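# Move plate C15 from nest N1 into nest N3

## Task

Carry plate C15 from nest N1 to the landing nest N3 and leave it lying flat within N3's locators, turned so its well A1 is at N3's corner labelled A1. A drop of a few millimetres while setting it into N3 is fine, but a much higher drop there fails. Plate C51 has to stay on N2 as it began. The result only counts if the plate stays put without the robot holding it, so release it and move the arm away at the end.

## Robot and tools

Robot: a single arm with six revolute joints and a two-finger gripper. Its base may sit slightly tilted on the table. Cameras: cam_head_left (896x504), cam_head_right (896x504) and cam_wrist (616x616), returned in that order.

Scene frame: origin on the table surface straight under the arm's base, +z up, and +y to the left when facing along +x. Identifying items: every nest has a name sign on the deck beside it. On a labelled plate, well A1 sits at the labelled short end, in the corner farther from the labelled long side.

execute_actions takes "actions", a list holding zero or one entry, plus an optional "pictures" boolean (images come with results unless you set it false). An empty list only reports the current state. An entry with just "steps" (1 to 300) is a wait: no new command, it returns once that many control steps (1/30 s each) have gone by since the previous result. An entry with "rows" (1 to 15 rows) and optional "steps" (1 to 15, default 15) is a motion: each row drives one step, and the final row repeats if steps exceed rows. A refused call moves nothing.

Each row is one list of 7 numbers, all in [-1, 1], for the one arm: waist, shoulder, elbow, wrist pitch, wrist yaw, wrist roll, then gripper opening. The first six are scaled joint offsets, not poses. They are measured from the joint angles in the most recent result that reported them; for a later call within the same reply, or before any result has shown angles, they count from where the arm is when the action begins. They are never relative to the previous row. Scale: 1.0 equals 1.202 rad waist, 1.258 shoulder, 1.238 elbow, 2.073 wrist pitch, 2.022 wrist yaw, 2.022 wrist roll. Stated joint ranges (rad): waist -2.618 to 3.054, shoulder 0.000 to 3.142, elbow 0.000 to 3.142, wrist pitch -1.571 to 1.571, wrist yaw -1.571 to 1.571, wrist roll -2.094 to 2.094. A call asking any joint to travel more than 0.036 rad outward beyond its range is refused; the true end may differ from the stated one by up to 0.036 rad, and a joint asked past it is clipped there, sometimes reported as "joint sent to its limit" (absence of that line proves nothing). The seventh number is an absolute opening: +1 fully open, -1 closed.

Motion limits: per step each joint target stays within a lead of the measured angle (0.202 rad waist, 0.258 shoulder, 0.238 elbow, 0.573 wrist pitch, 0.522 wrist yaw and roll), and if the targets would move the gripper over 70 mm from its measured spot, all are pulled back proportionally. Big moves therefore take several actions.

Holding posture: all-zero offsets do not freeze the arm; they return it to the reference angles and gravity can make it sag a bit each time. To hold, put the offsets toward the desired angles in the first call of a reply and zeros in later calls of that reply, increasing the aim if a joint keeps falling short. Between calls the arm keeps heading for the last row's target until it barely moves or a step is HELD; fingers already in motion finish moving.

Result lines: Joint positions and Joint velocities give the six joints in order (rad, rad/s) followed by the finger-pad gap (m, m/s; 0.094 m is fully open). grip_measured is the measured opening on the same scale as your command; readings may be off by a fixed amount up to about 1 mm per scene. To grasp, command an opening below grip_measured: about 0.03 lower holds firmly, less lower holds gently. Pad force tops out near 50 to 62 N (less on some grippers and on parts under about 2 mm thick), with a brief higher spike at first contact. "joint command not followed" means the clearance check altered or stopped targets (mounting blocks and posts count as arm). HELD marks steps where your row was partly or wholly not sent. Joint torques are total drive output, offset, scaled and noisy, so treat them as rough load hints. MOTOR HOT appears from 75 °C; 90 °C causes a 10 s stop, and 100 °C makes the arm and gripper go limp and drop. Holding loads heats motors, so avoid long loaded pauses.

zoom_image: "camera" (one of the three names) and "region" [x0, y0, x1, y1] in that camera's pixels from its top-left corner, no more than 504 by 504, returning an enlarged crop of the latest image.

finished_scene: "scene" is the number of the scene being closed. Answering without any tool call ends everything.

Suggested order: find N1, N2, N3 and both plates with the cameras; open, approach C15 from above, close to grip, lift clear of C51 and the locators, rotate so A1 matches N3's A1 corner, lower until nearly seated, release with only a tiny drop, open fully and back away, check the result, then call finished_scene.

Avoid: knocking or placing anything off the table (this ends the scene), disturbing C51, dropping or slipping the plate, slamming, hard collisions or heavy pushing, and jerky or wasteful motion; fewer, smooth moves are better.

Each tool is called after "Emit:" in YAML: its name, and indented under it one key for each argument.

## Session

Emit:
execute_actions:
  actions: []

Scene clock: 0.00 s of 6000.00 s.
grip_measured=+1.000
Joint positions: [ 0.659  1.761  1.903 -1.209  0.463 -0.796  0.094]
Joint velocities: [ 0.017 -0.017 -0.002  0.007 -0.022 -0.007  0.   ]
Joint torques (N m, as the arm reports them, + toward a larger angle): no reading
Motor temperatures (°C, as the motors report them): [27 26 27 27 26 26]

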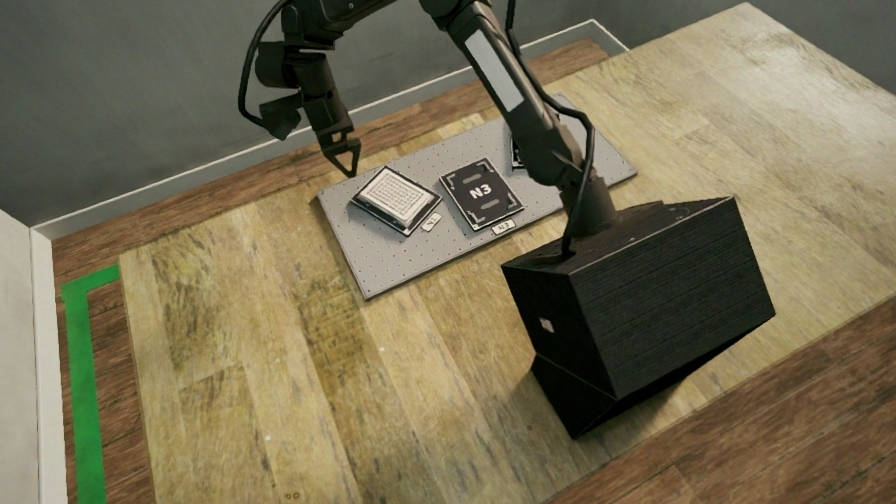

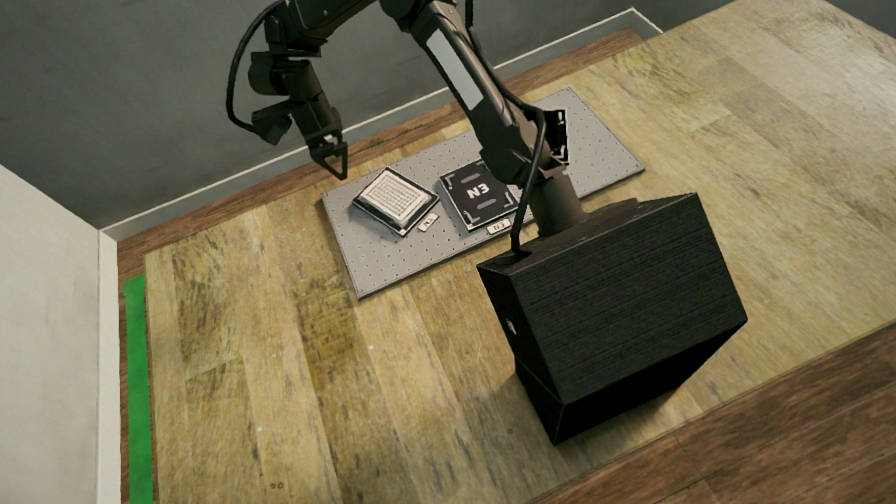

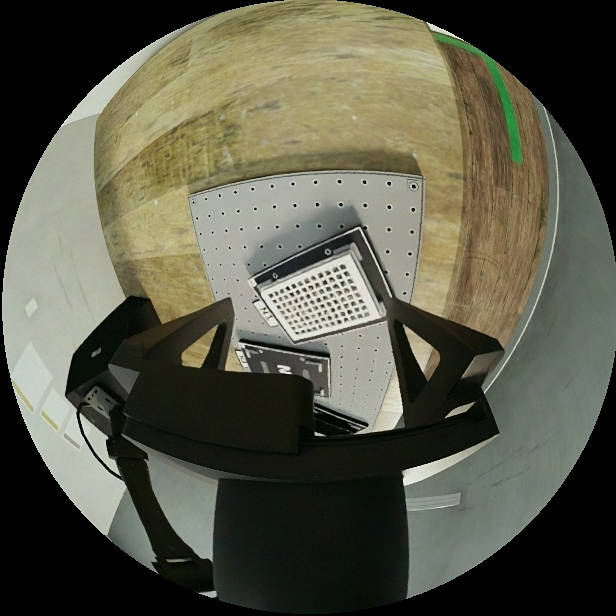

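Emit:
zoom_image:
  camera: "cam_head_left"
  region: [230, 0, 680, 300]

Emit:
zoom_image:
  camera: "cam_wrist"
  region: [180, 160, 460, 440]

Emit:
zoom_image:
  camera: "cam_head_right"
  region: [310, 60, 660, 300]

Region (230, 0, 680, 300) of cam_head_left's 896x504 image, scaled by 1.120, with more detail than that image has.

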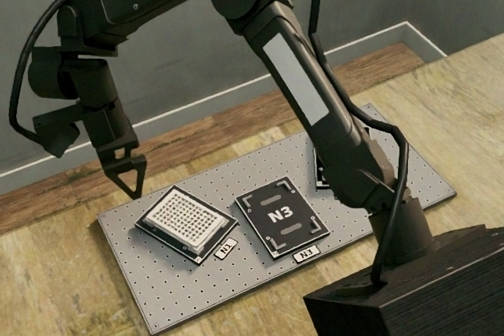

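Region (180, 160, 460, 440) of cam_wrist's 616x616 image, scaled by 1.800, with more detail than that image has.

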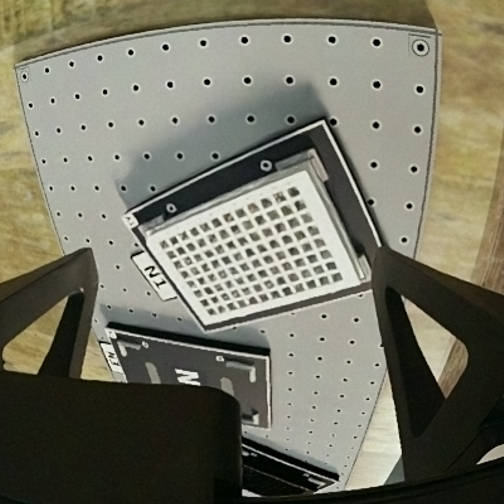

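Region (310, 60, 660, 300) of cam_head_right's 896x504 image, scaled by 1.440, with more detail than that image has; it fills the top 346 rows of this view, and the rest is white.

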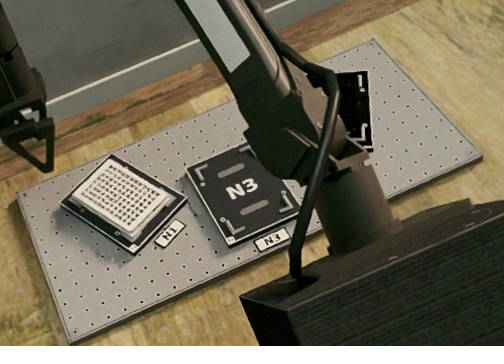

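Emit:
execute_actions:
  actions:
    - {"rows":[[0,0.11,-0.164,-0.078,-0.229,0.394,1]]}

Scene clock: 31.73 s of 6000.00 s.
grip_measured=+1.000
Joint positions: [ 0.652  1.93   1.688 -1.349  0.047 -0.057  0.094]
Joint velocities: [ 0.007 -0.173 -0.002 -0.037 -0.227  0.403  0.   ]
Joint torques (N m, as the arm reports them, + toward a larger angle): [  6.21 -12.03   3.41  -1.29  -0.44  -0.01]
Motor temperatures (°C, as the motors report them): [29 32 28 27 26 26]
Steps of this call (steps 1 to 90: nothing new was sent; then 28.23 s passed at rest; steps 91 to 105: all 15 steps of this action). Readings (joint positions):
91: [0.657 1.764 1.894 -1.211 0.439 -0.761]
92: [0.656 1.765 1.877 -1.214 0.401 -0.709]
94: [0.653 1.788 1.831 -1.235 0.326 -0.595]
98: [0.652 1.882 1.732 -1.291 0.162 -0.284]
105: the state above

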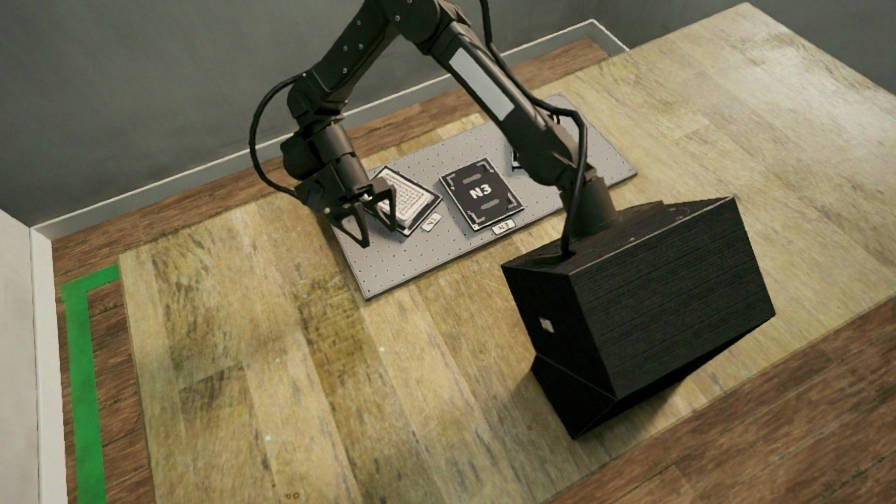

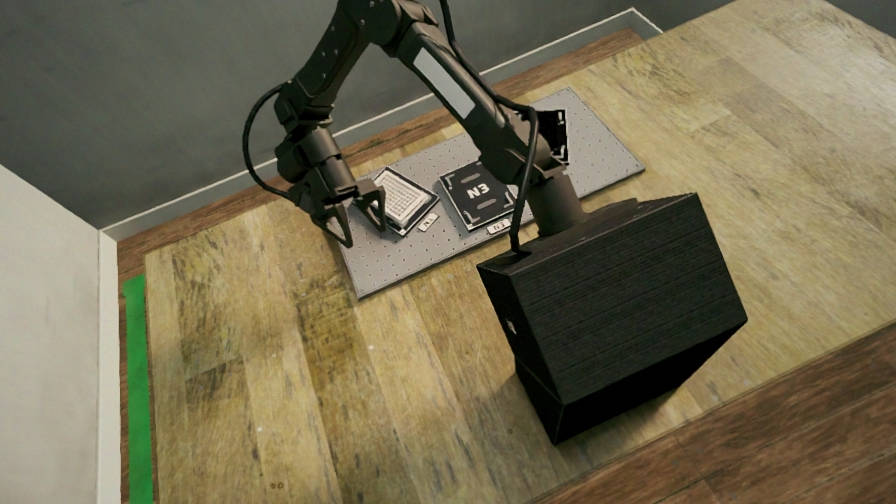

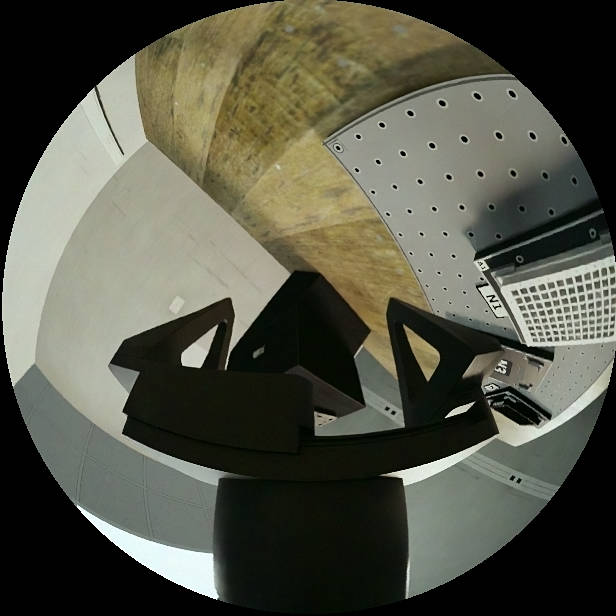

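Emit:
execute_actions:
  actions:
    - {"rows":[[0,-0.06,0.09,0.04,0.19,-0.12,1]]}

Scene clock: 56.73 s of 6000.00 s.
grip_measured=+1.000
Joint positions: [ 0.642  1.859  1.787 -1.278  0.418 -0.279  0.094]
Joint velocities: [-0.012  0.002  0.007 -0.066  0.11  -0.11   0.   ]
Joint torques (N m, as the arm reports them, + toward a larger angle): [  6.02 -11.1    4.13  -0.69  -0.17  -0.01]
Motor temperatures (°C, as the motors report them): [29 33 28 29 26 26]
Steps of this call (steps 1 to 30: the robot went on to your last target; steps 31 to 90: nothing new was sent; then 21.50 s passed at rest; steps 91 to 105: all 15 steps of this action). Readings (joint positions):
91: [0.652 1.916 1.696 -1.355 0.064 -0.034]
92: [0.652 1.916 1.712 -1.348 0.133 -0.083]
94: [0.647 1.903 1.750 -1.319 0.243 -0.157]
98: [0.642 1.864 1.784 -1.283 0.360 -0.235]
105: the state above

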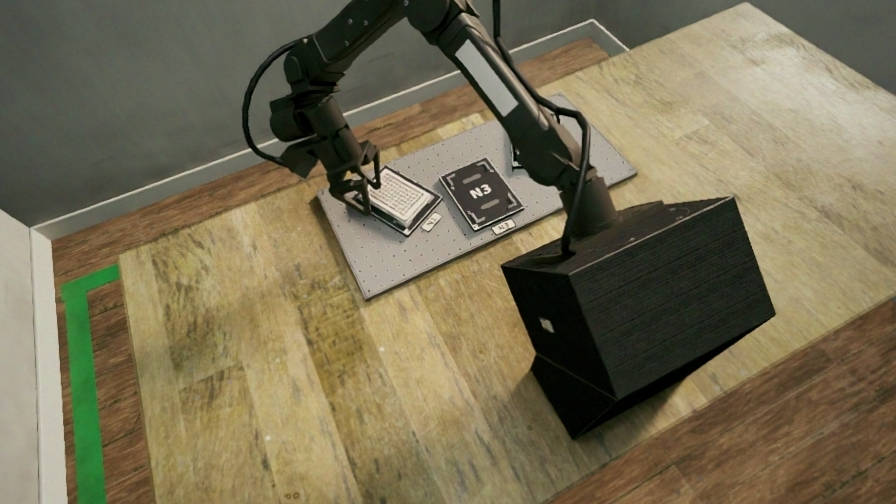

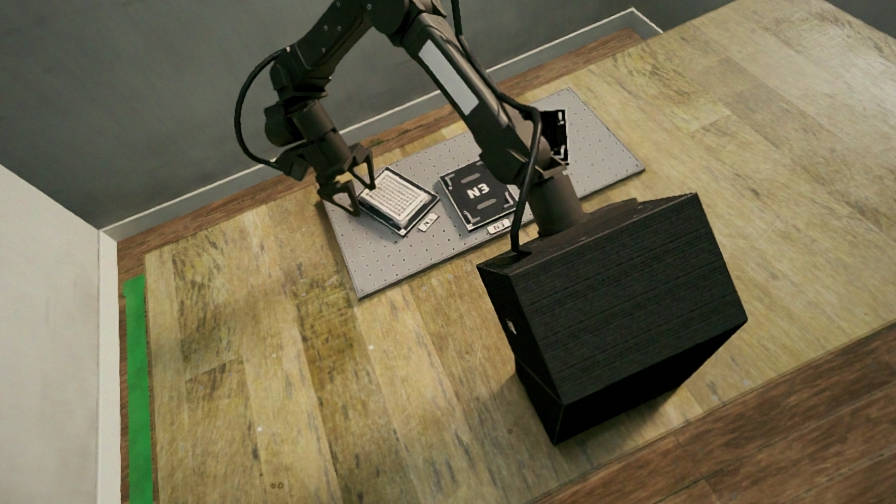

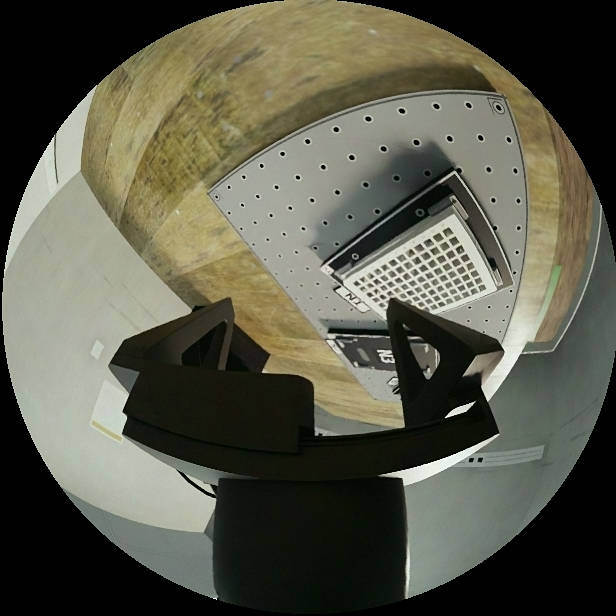

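Emit:
execute_actions:
  actions:
    - {"rows":[[-0.1,0,0,0.17,-0.03,0.48,1]]}

Emit:
execute_actions:
  actions:
    - {"steps":10}

Scene clock: 77.63 s of 6000.00 s.
grip_measured=+1.000
Joint positions: [ 0.501  1.863  1.784 -0.949  0.367  0.632  0.094]
Joint velocities: [ 0.017 -0.002  0.002  0.081 -0.125  0.286  0.   ]
Joint torques (N m, as the arm reports them, + toward a larger angle): [  6.23 -12.22   3.99  -0.25  -0.06   0.08]
Motor temperatures (°C, as the motors report them): [30 33 28 28 26 26]
Steps of this call (steps 1 to 30: the robot went on to your last target; steps 31 to 90: nothing new was sent; then 17.40 s passed at rest; steps 91 to 105: all 15 steps of this action). Readings (joint positions):
91: [0.632 1.859 1.784 -1.254 0.418 -0.223]
92: [0.613 1.859 1.784 -1.199 0.400 -0.125]
94: [0.555 1.863 1.784 -1.093 0.385 0.071]
98: [0.490 1.863 1.784 -0.992 0.384 0.422]
105: the state above

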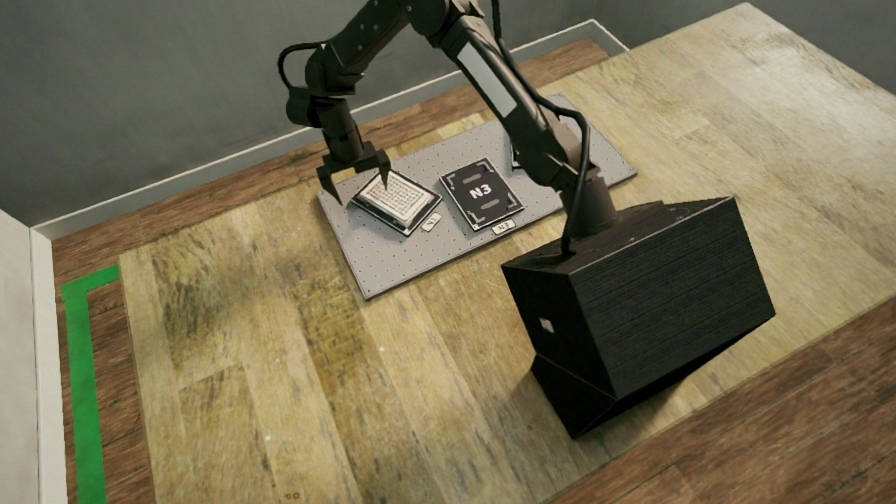

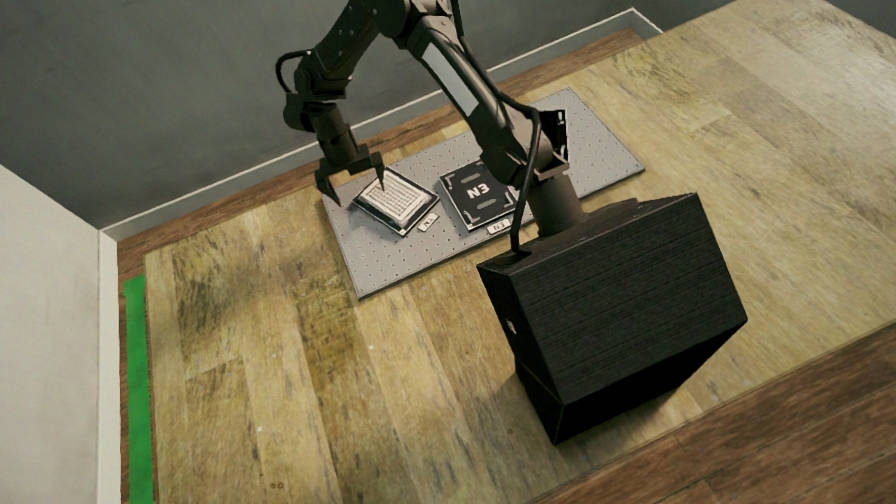

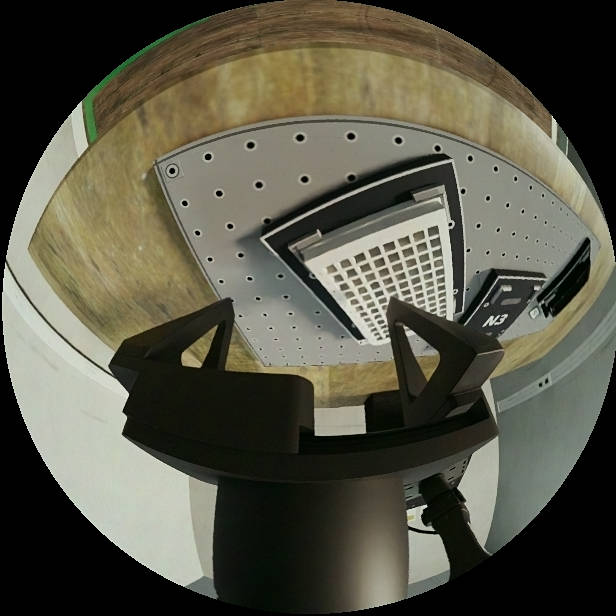

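Scene clock: 77.97 s of 6000.00 s.
grip_measured=+1.000
Joint positions: [ 0.501  1.863  1.784 -0.941  0.362  0.681  0.094]
Joint velocities: [-0.002  0.002  0.002 -0.037 -0.051  0.051  0.   ]
Joint torques (N m, as the arm reports them, + toward a larger angle): [  6.46 -12.3    3.84  -0.14  -0.14   0.09]
Motor temperatures (°C, as the motors report them): [30 33 28 28 26 26]
Steps of this call (steps 1 to 10: the robot went on to your last target). Readings (joint positions):
1: [0.501 1.863 1.784 -0.947 0.365 0.643]
2: [0.501 1.863 1.784 -0.945 0.365 0.652]
4: [0.501 1.863 1.784 -0.943 0.364 0.664]
8: [0.501 1.863 1.784 -0.941 0.363 0.678]
10: the state above

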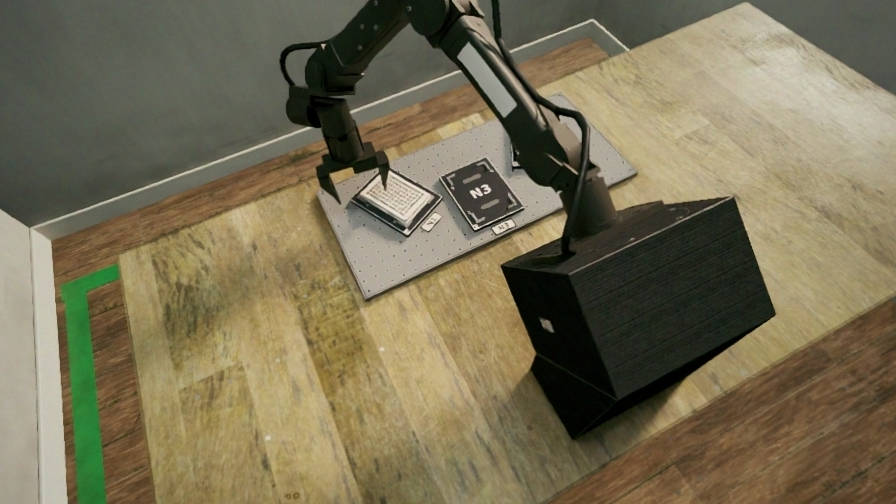

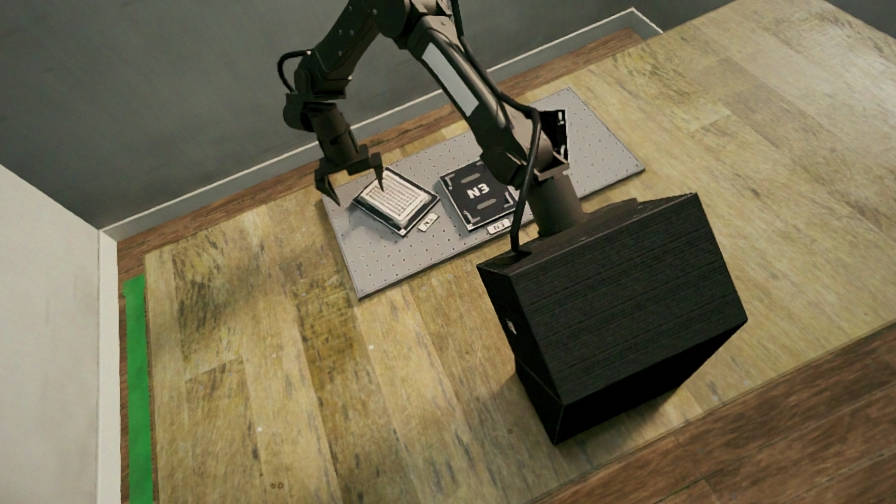

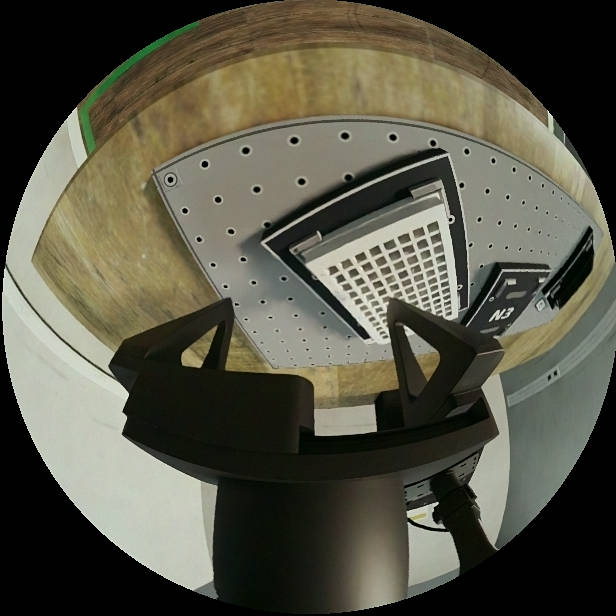

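Emit:
execute_actions:
  actions:
    - {"rows":[[-0.067,0.08,-0.021,0.099,-0.026,0.158,1]]}

Emit:
execute_actions:
  actions:
    - {"steps":10}

Scene clock: 94.10 s of 6000.00 s.
grip_measured=+1.000
Joint positions: [ 0.463  1.89   1.789 -0.847  0.335  0.988  0.094]
Joint velocities: [-0.022 -0.017 -0.007 -0.007  0.051  0.11   0.   ]
Joint torques (N m, as the arm reports them, + toward a larger angle): [ 1.57 -5.37  1.62  0.93 -0.42  0.03]
Motor temperatures (°C, as the motors report them): [30 34 28 28 26 26]
Steps of this call (steps 1 to 30: the robot went on to your last target; steps 31 to 90: nothing new was sent; then 12.63 s passed at rest; steps 91 to 105: all 15 steps of this action). Readings (joint positions):
91: [0.494 1.871 1.783 -0.926 0.354 0.727]
92: [0.483 1.883 1.783 -0.887 0.343 0.781]
94: [0.472 1.891 1.789 -0.860 0.330 0.866]
98: [0.464 1.890 1.789 -0.852 0.328 0.949]
105: the state above

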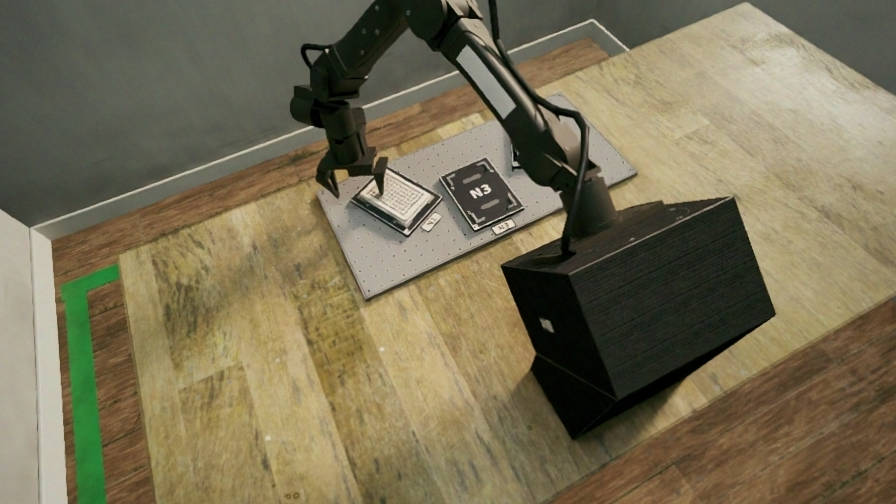

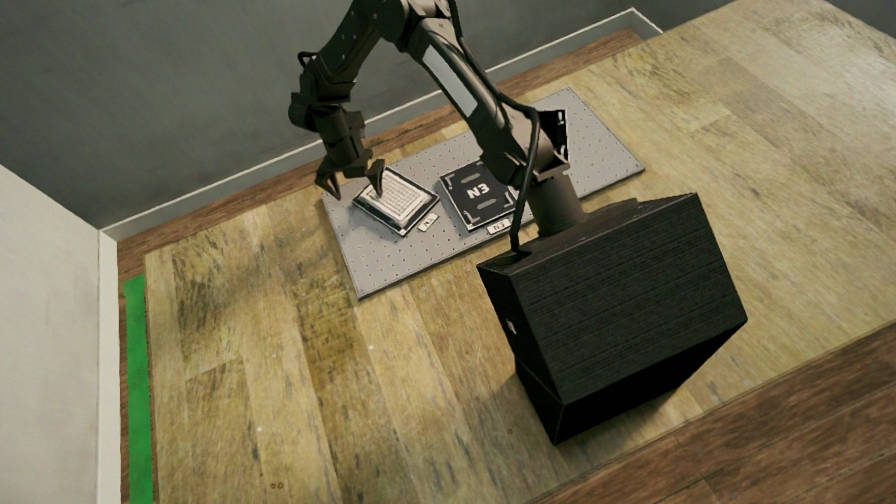

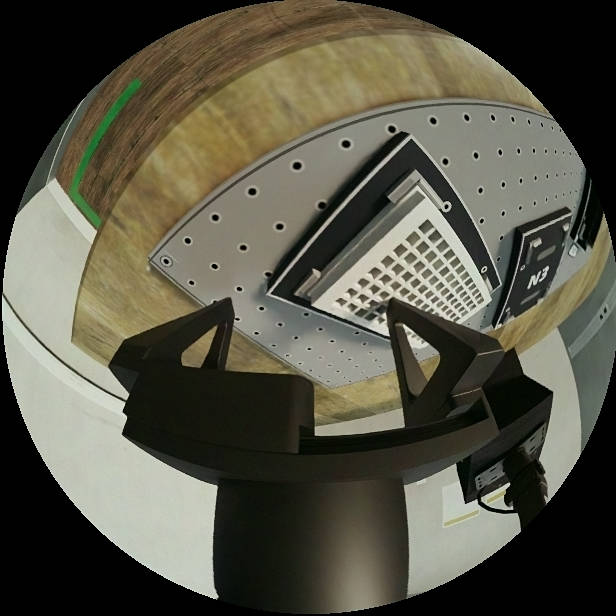

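Scene clock: 94.43 s of 6000.00 s.
grip_measured=+1.000
Joint positions: [ 0.463  1.89   1.789 -0.846  0.337  0.997  0.094]
Joint velocities: [-0.002  0.017  0.012 -0.007 -0.081  0.081  0.   ]
Joint torques (N m, as the arm reports them, + toward a larger angle): [ 1.42 -5.45  1.67  0.92 -0.34  0.03]
Motor temperatures (°C, as the motors report them): [30 34 28 28 26 26]
Steps of this call (steps 1 to 10: the robot went on to your last target). Readings (joint positions):
1: [0.463 1.890 1.789 -0.847 0.336 0.990]
2: [0.463 1.890 1.789 -0.847 0.336 0.992]
4: [0.463 1.890 1.789 -0.847 0.337 0.994]
8: [0.463 1.890 1.789 -0.847 0.337 0.997]
10: the state above

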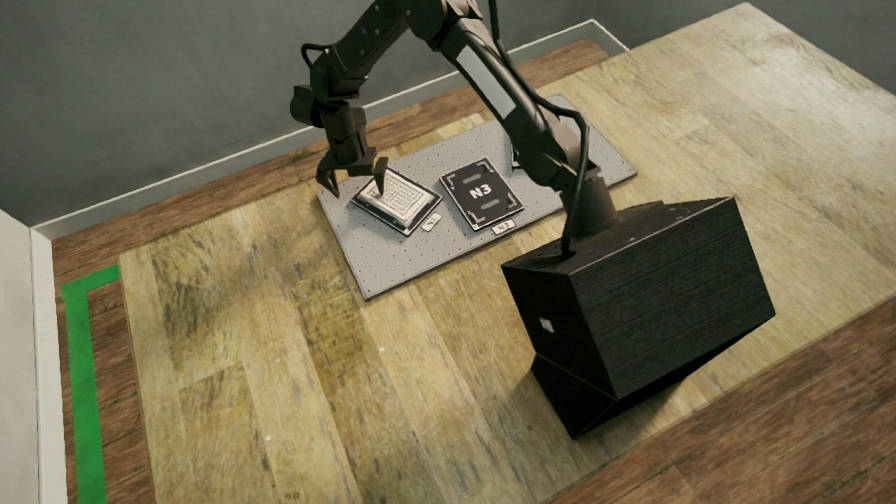

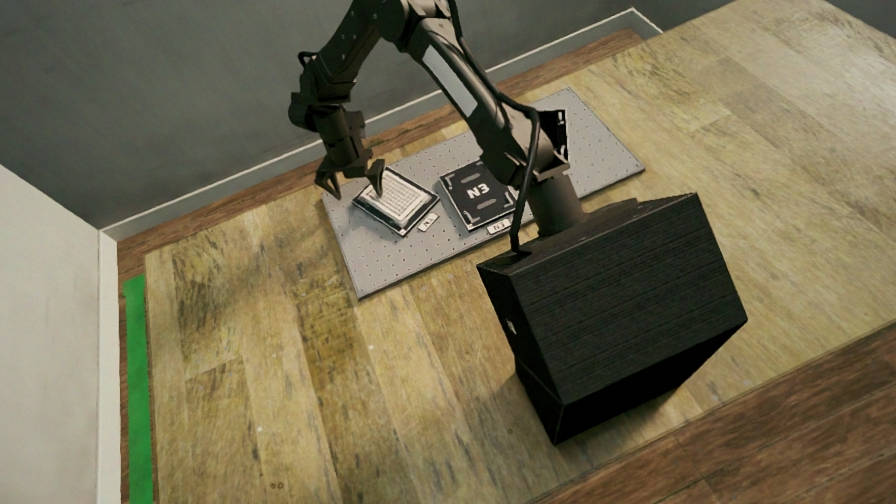

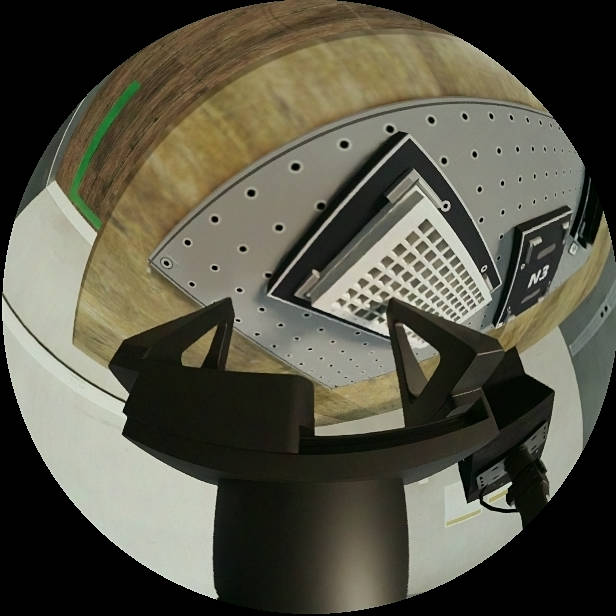

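Emit:
execute_actions:
  actions:
    - {"rows":[[0,-0.04,0.03,0,0,0,1],[0,-0.04,0.03,0,0,0,1],[0,-0.04,0.03,0,0,0,1],[0,-0.04,0.03,0,0,0,1],[-0.05,-0.03,0.02,0,-0.015,-0.355,1]]}

Emit:
execute_actions:
  actions:
    - {"steps":12}

Scene clock: 108.17 s of 6000.00 s.
grip_measured=+1.000
Joint positions: [ 0.432  1.858  1.794 -0.926  0.249  0.385  0.094]
Joint velocities: [ 0.002 -0.012 -0.007 -0.081  0.007 -0.447  0.   ]
Joint torques (N m, as the arm reports them, + toward a larger angle): [  2.34 -12.78   5.15   0.65   0.34  -0.28]
Motor temperatures (°C, as the motors report them): [29 32 28 29 26 26]
Steps of this call (steps 1 to 15: the robot went on to your last target; steps 16 to 90: nothing new was sent; then 10.23 s passed at rest; steps 91 to 105: all 15 steps of this action). Readings (joint positions):
91: [0.464 1.881 1.793 -0.851 0.337 0.998]
92: [0.464 1.877 1.793 -0.851 0.335 0.998]
94: [0.462 1.868 1.793 -0.851 0.334 0.998]
98: [0.432 1.858 1.794 -0.873 0.281 0.657]
105: the state above

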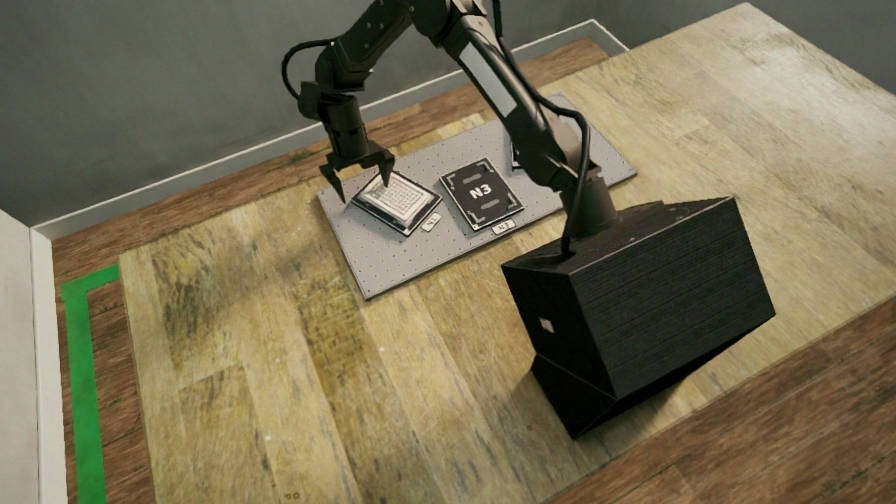

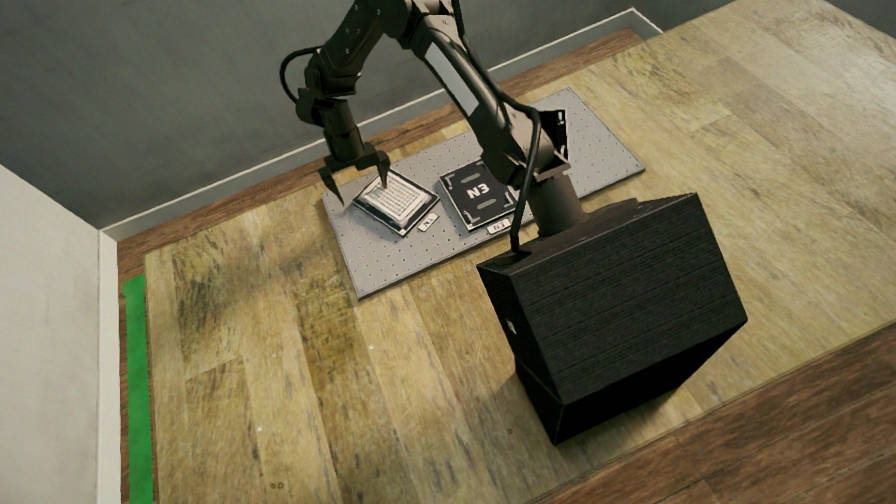

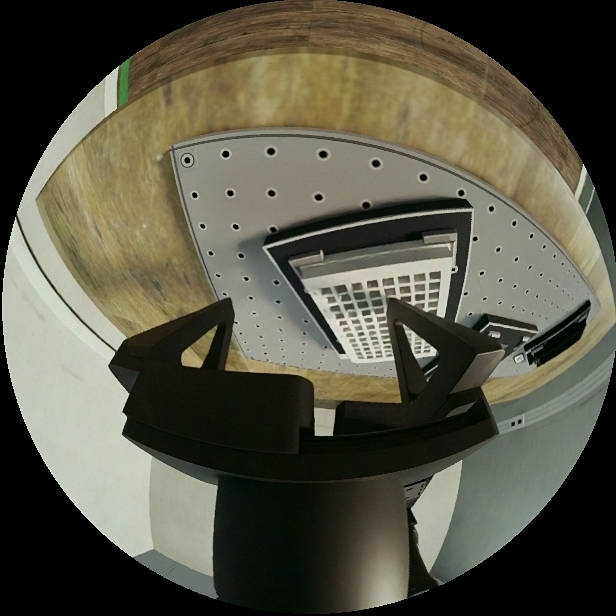

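Scene clock: 108.57 s of 6000.00 s.
grip_measured=+1.000
Joint positions: [ 0.432  1.858  1.794 -0.94   0.244  0.318  0.094]
Joint velocities: [ 0.007  0.002 -0.002 -0.022 -0.037 -0.037  0.   ]
Joint torques (N m, as the arm reports them, + toward a larger angle): [  2.32 -12.9    5.01   0.56   0.37  -0.2 ]
Motor temperatures (°C, as the motors report them): [29 32 28 29 26 26]
Steps of this call (steps 1 to 12: the robot went on to your last target). Readings (joint positions):
1: [0.432 1.858 1.794 -0.929 0.248 0.371]
2: [0.432 1.858 1.794 -0.932 0.247 0.359]
4: [0.432 1.858 1.794 -0.935 0.246 0.343]
8: [0.432 1.858 1.794 -0.939 0.245 0.325]
12: the state above

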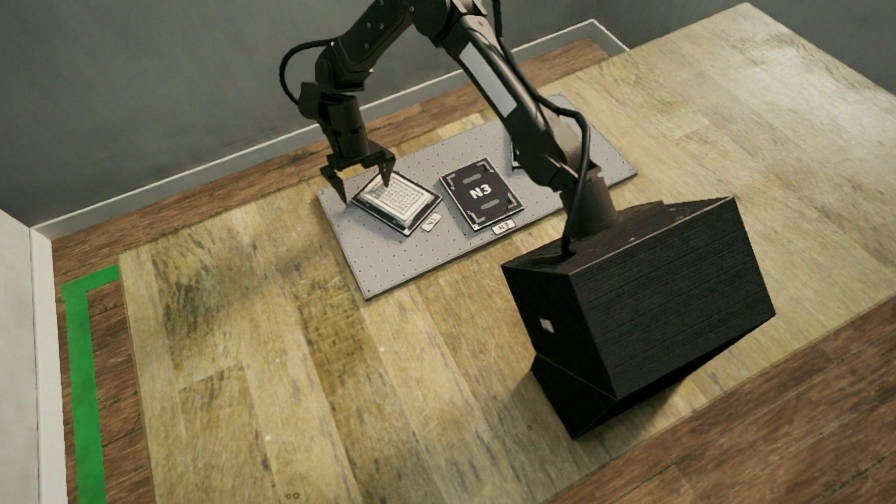

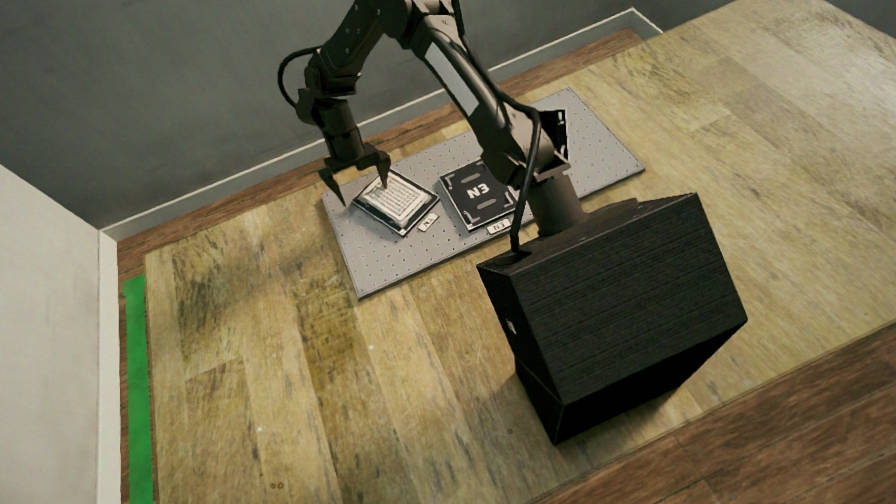

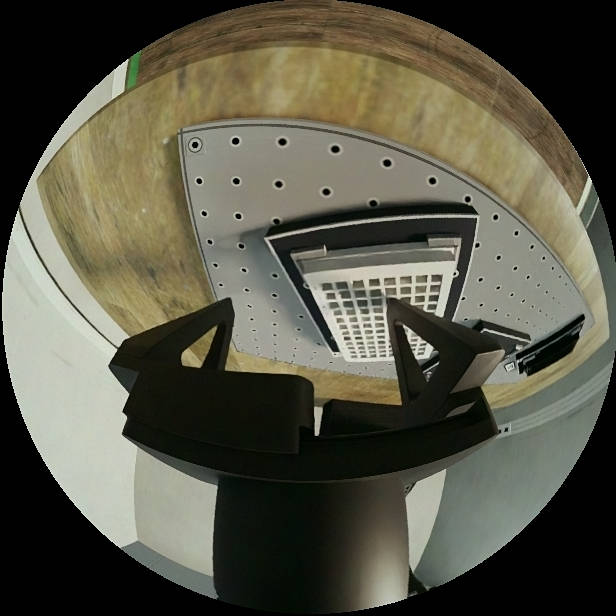

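Emit:
execute_actions:
  actions:
    - {"rows":[[0,-0.05,0,0.03,0,0,1],[0,-0.05,0,0.03,0,0,1],[0,-0.08,-0.04,0.03,0,0,1],[-0.04,-0.1,-0.08,0.04,0,0,1],[-0.04,-0.1,-0.08,0.04,0,0,1],[-0.089,-0.102,-0.13,0.05,-0.012,-0.045,1]]}

Emit:
execute_actions:
  actions:
    - {"steps":12}

Scene clock: 129.67 s of 6000.00 s.
grip_measured=+1.000
Joint positions: [ 0.306  1.737  1.643 -0.863  0.229  0.244  0.094]
Joint velocities: [ 0.012 -0.007  0.012  0.022 -0.051 -0.095  0.   ]
Joint torques (N m, as the arm reports them, + toward a larger angle): [  4.46 -12.57   3.25  -0.24  -0.15  -0.02]
Motor temperatures (°C, as the motors report them): [28 35 29 29 26 27]
Steps of this call (steps 1 to 30: the robot went on to your last target; steps 31 to 90: nothing new was sent; then 17.60 s passed at rest; steps 91 to 105: all 15 steps of this action). Readings (joint positions):
91: [0.432 1.854 1.794 -0.942 0.241 0.316]
92: [0.432 1.849 1.792 -0.941 0.238 0.317]
94: [0.428 1.817 1.762 -0.913 0.237 0.317]
98: [0.358 1.741 1.673 -0.877 0.228 0.279]
105: the state above

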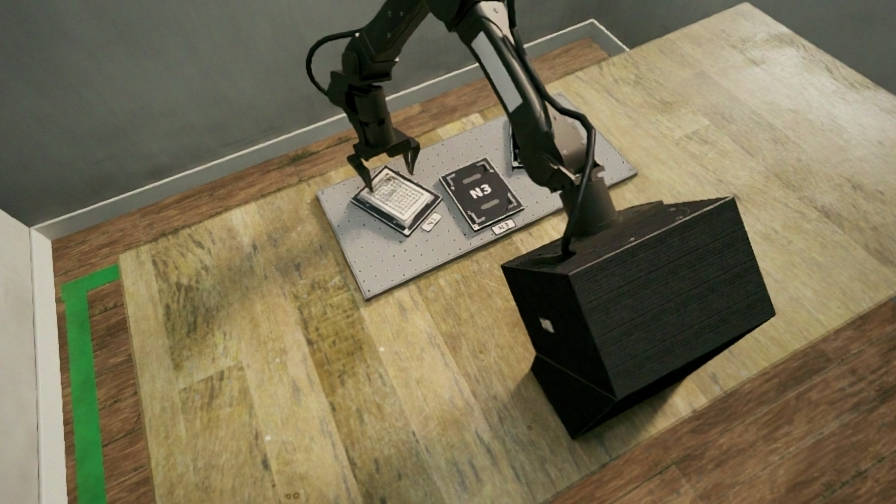

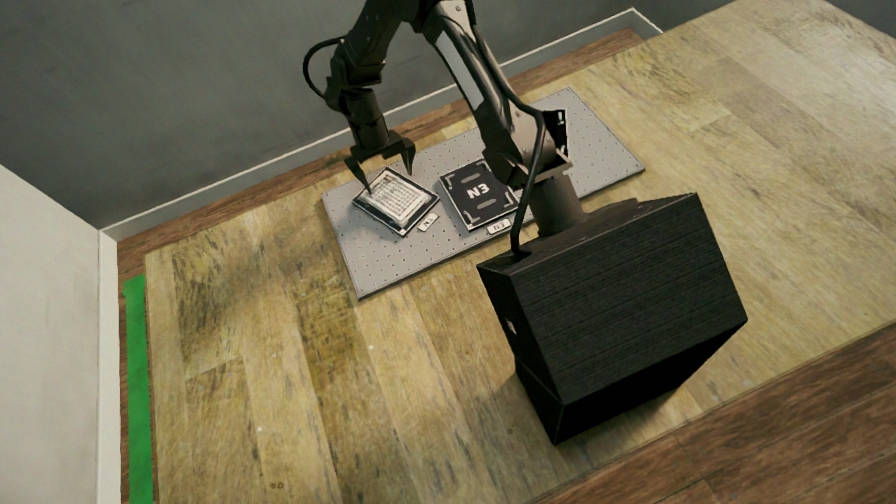

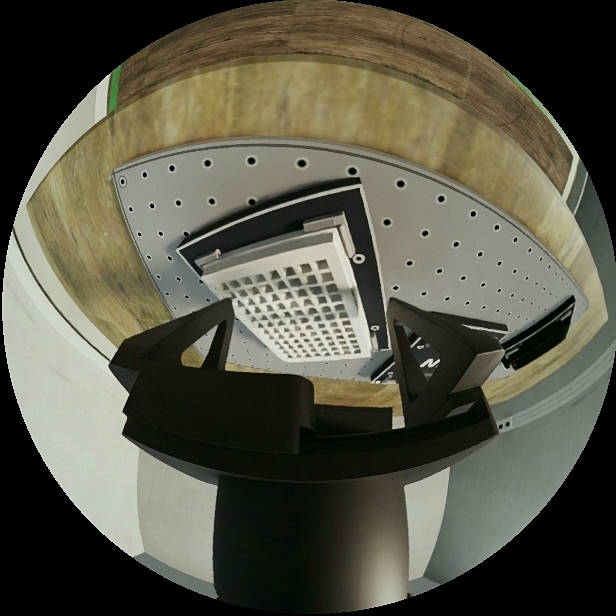

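Scene clock: 130.07 s of 6000.00 s.
grip_measured=+1.000
Joint positions: [ 0.307  1.737  1.643 -0.853  0.228  0.234  0.094]
Joint velocities: [-0.002  0.002 -0.012 -0.037  0.007 -0.066  0.   ]
Joint torques (N m, as the arm reports them, + toward a larger angle): [  4.45 -12.89   3.03  -0.22  -0.17   0.02]
Motor temperatures (°C, as the motors report them): [28 35 29 29 26 27]
Steps of this call (steps 1 to 12: the robot went on to your last target). Readings (joint positions):
1: [0.307 1.737 1.643 -0.861 0.228 0.242]
2: [0.307 1.737 1.643 -0.859 0.228 0.240]
4: [0.307 1.737 1.643 -0.857 0.228 0.238]
8: [0.307 1.737 1.643 -0.854 0.228 0.235]
12: the state above

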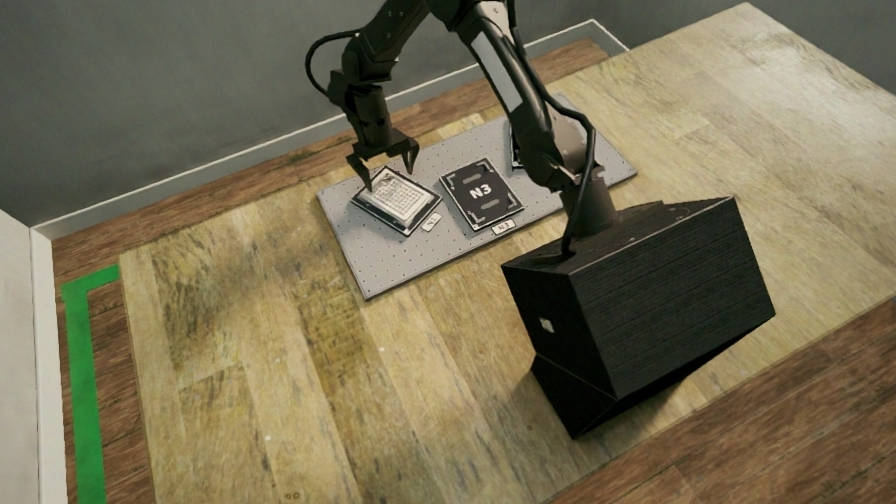

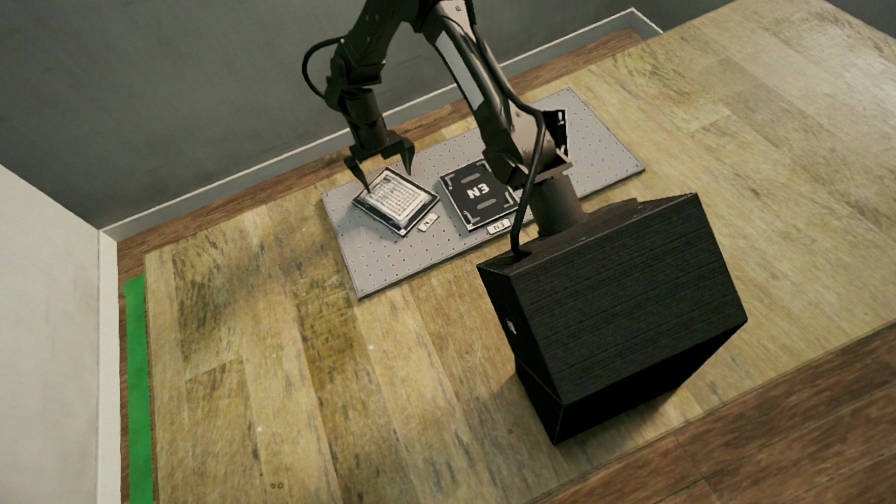

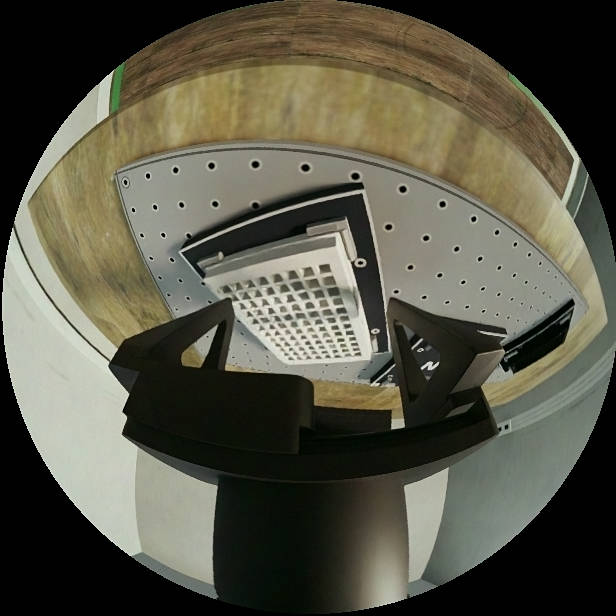

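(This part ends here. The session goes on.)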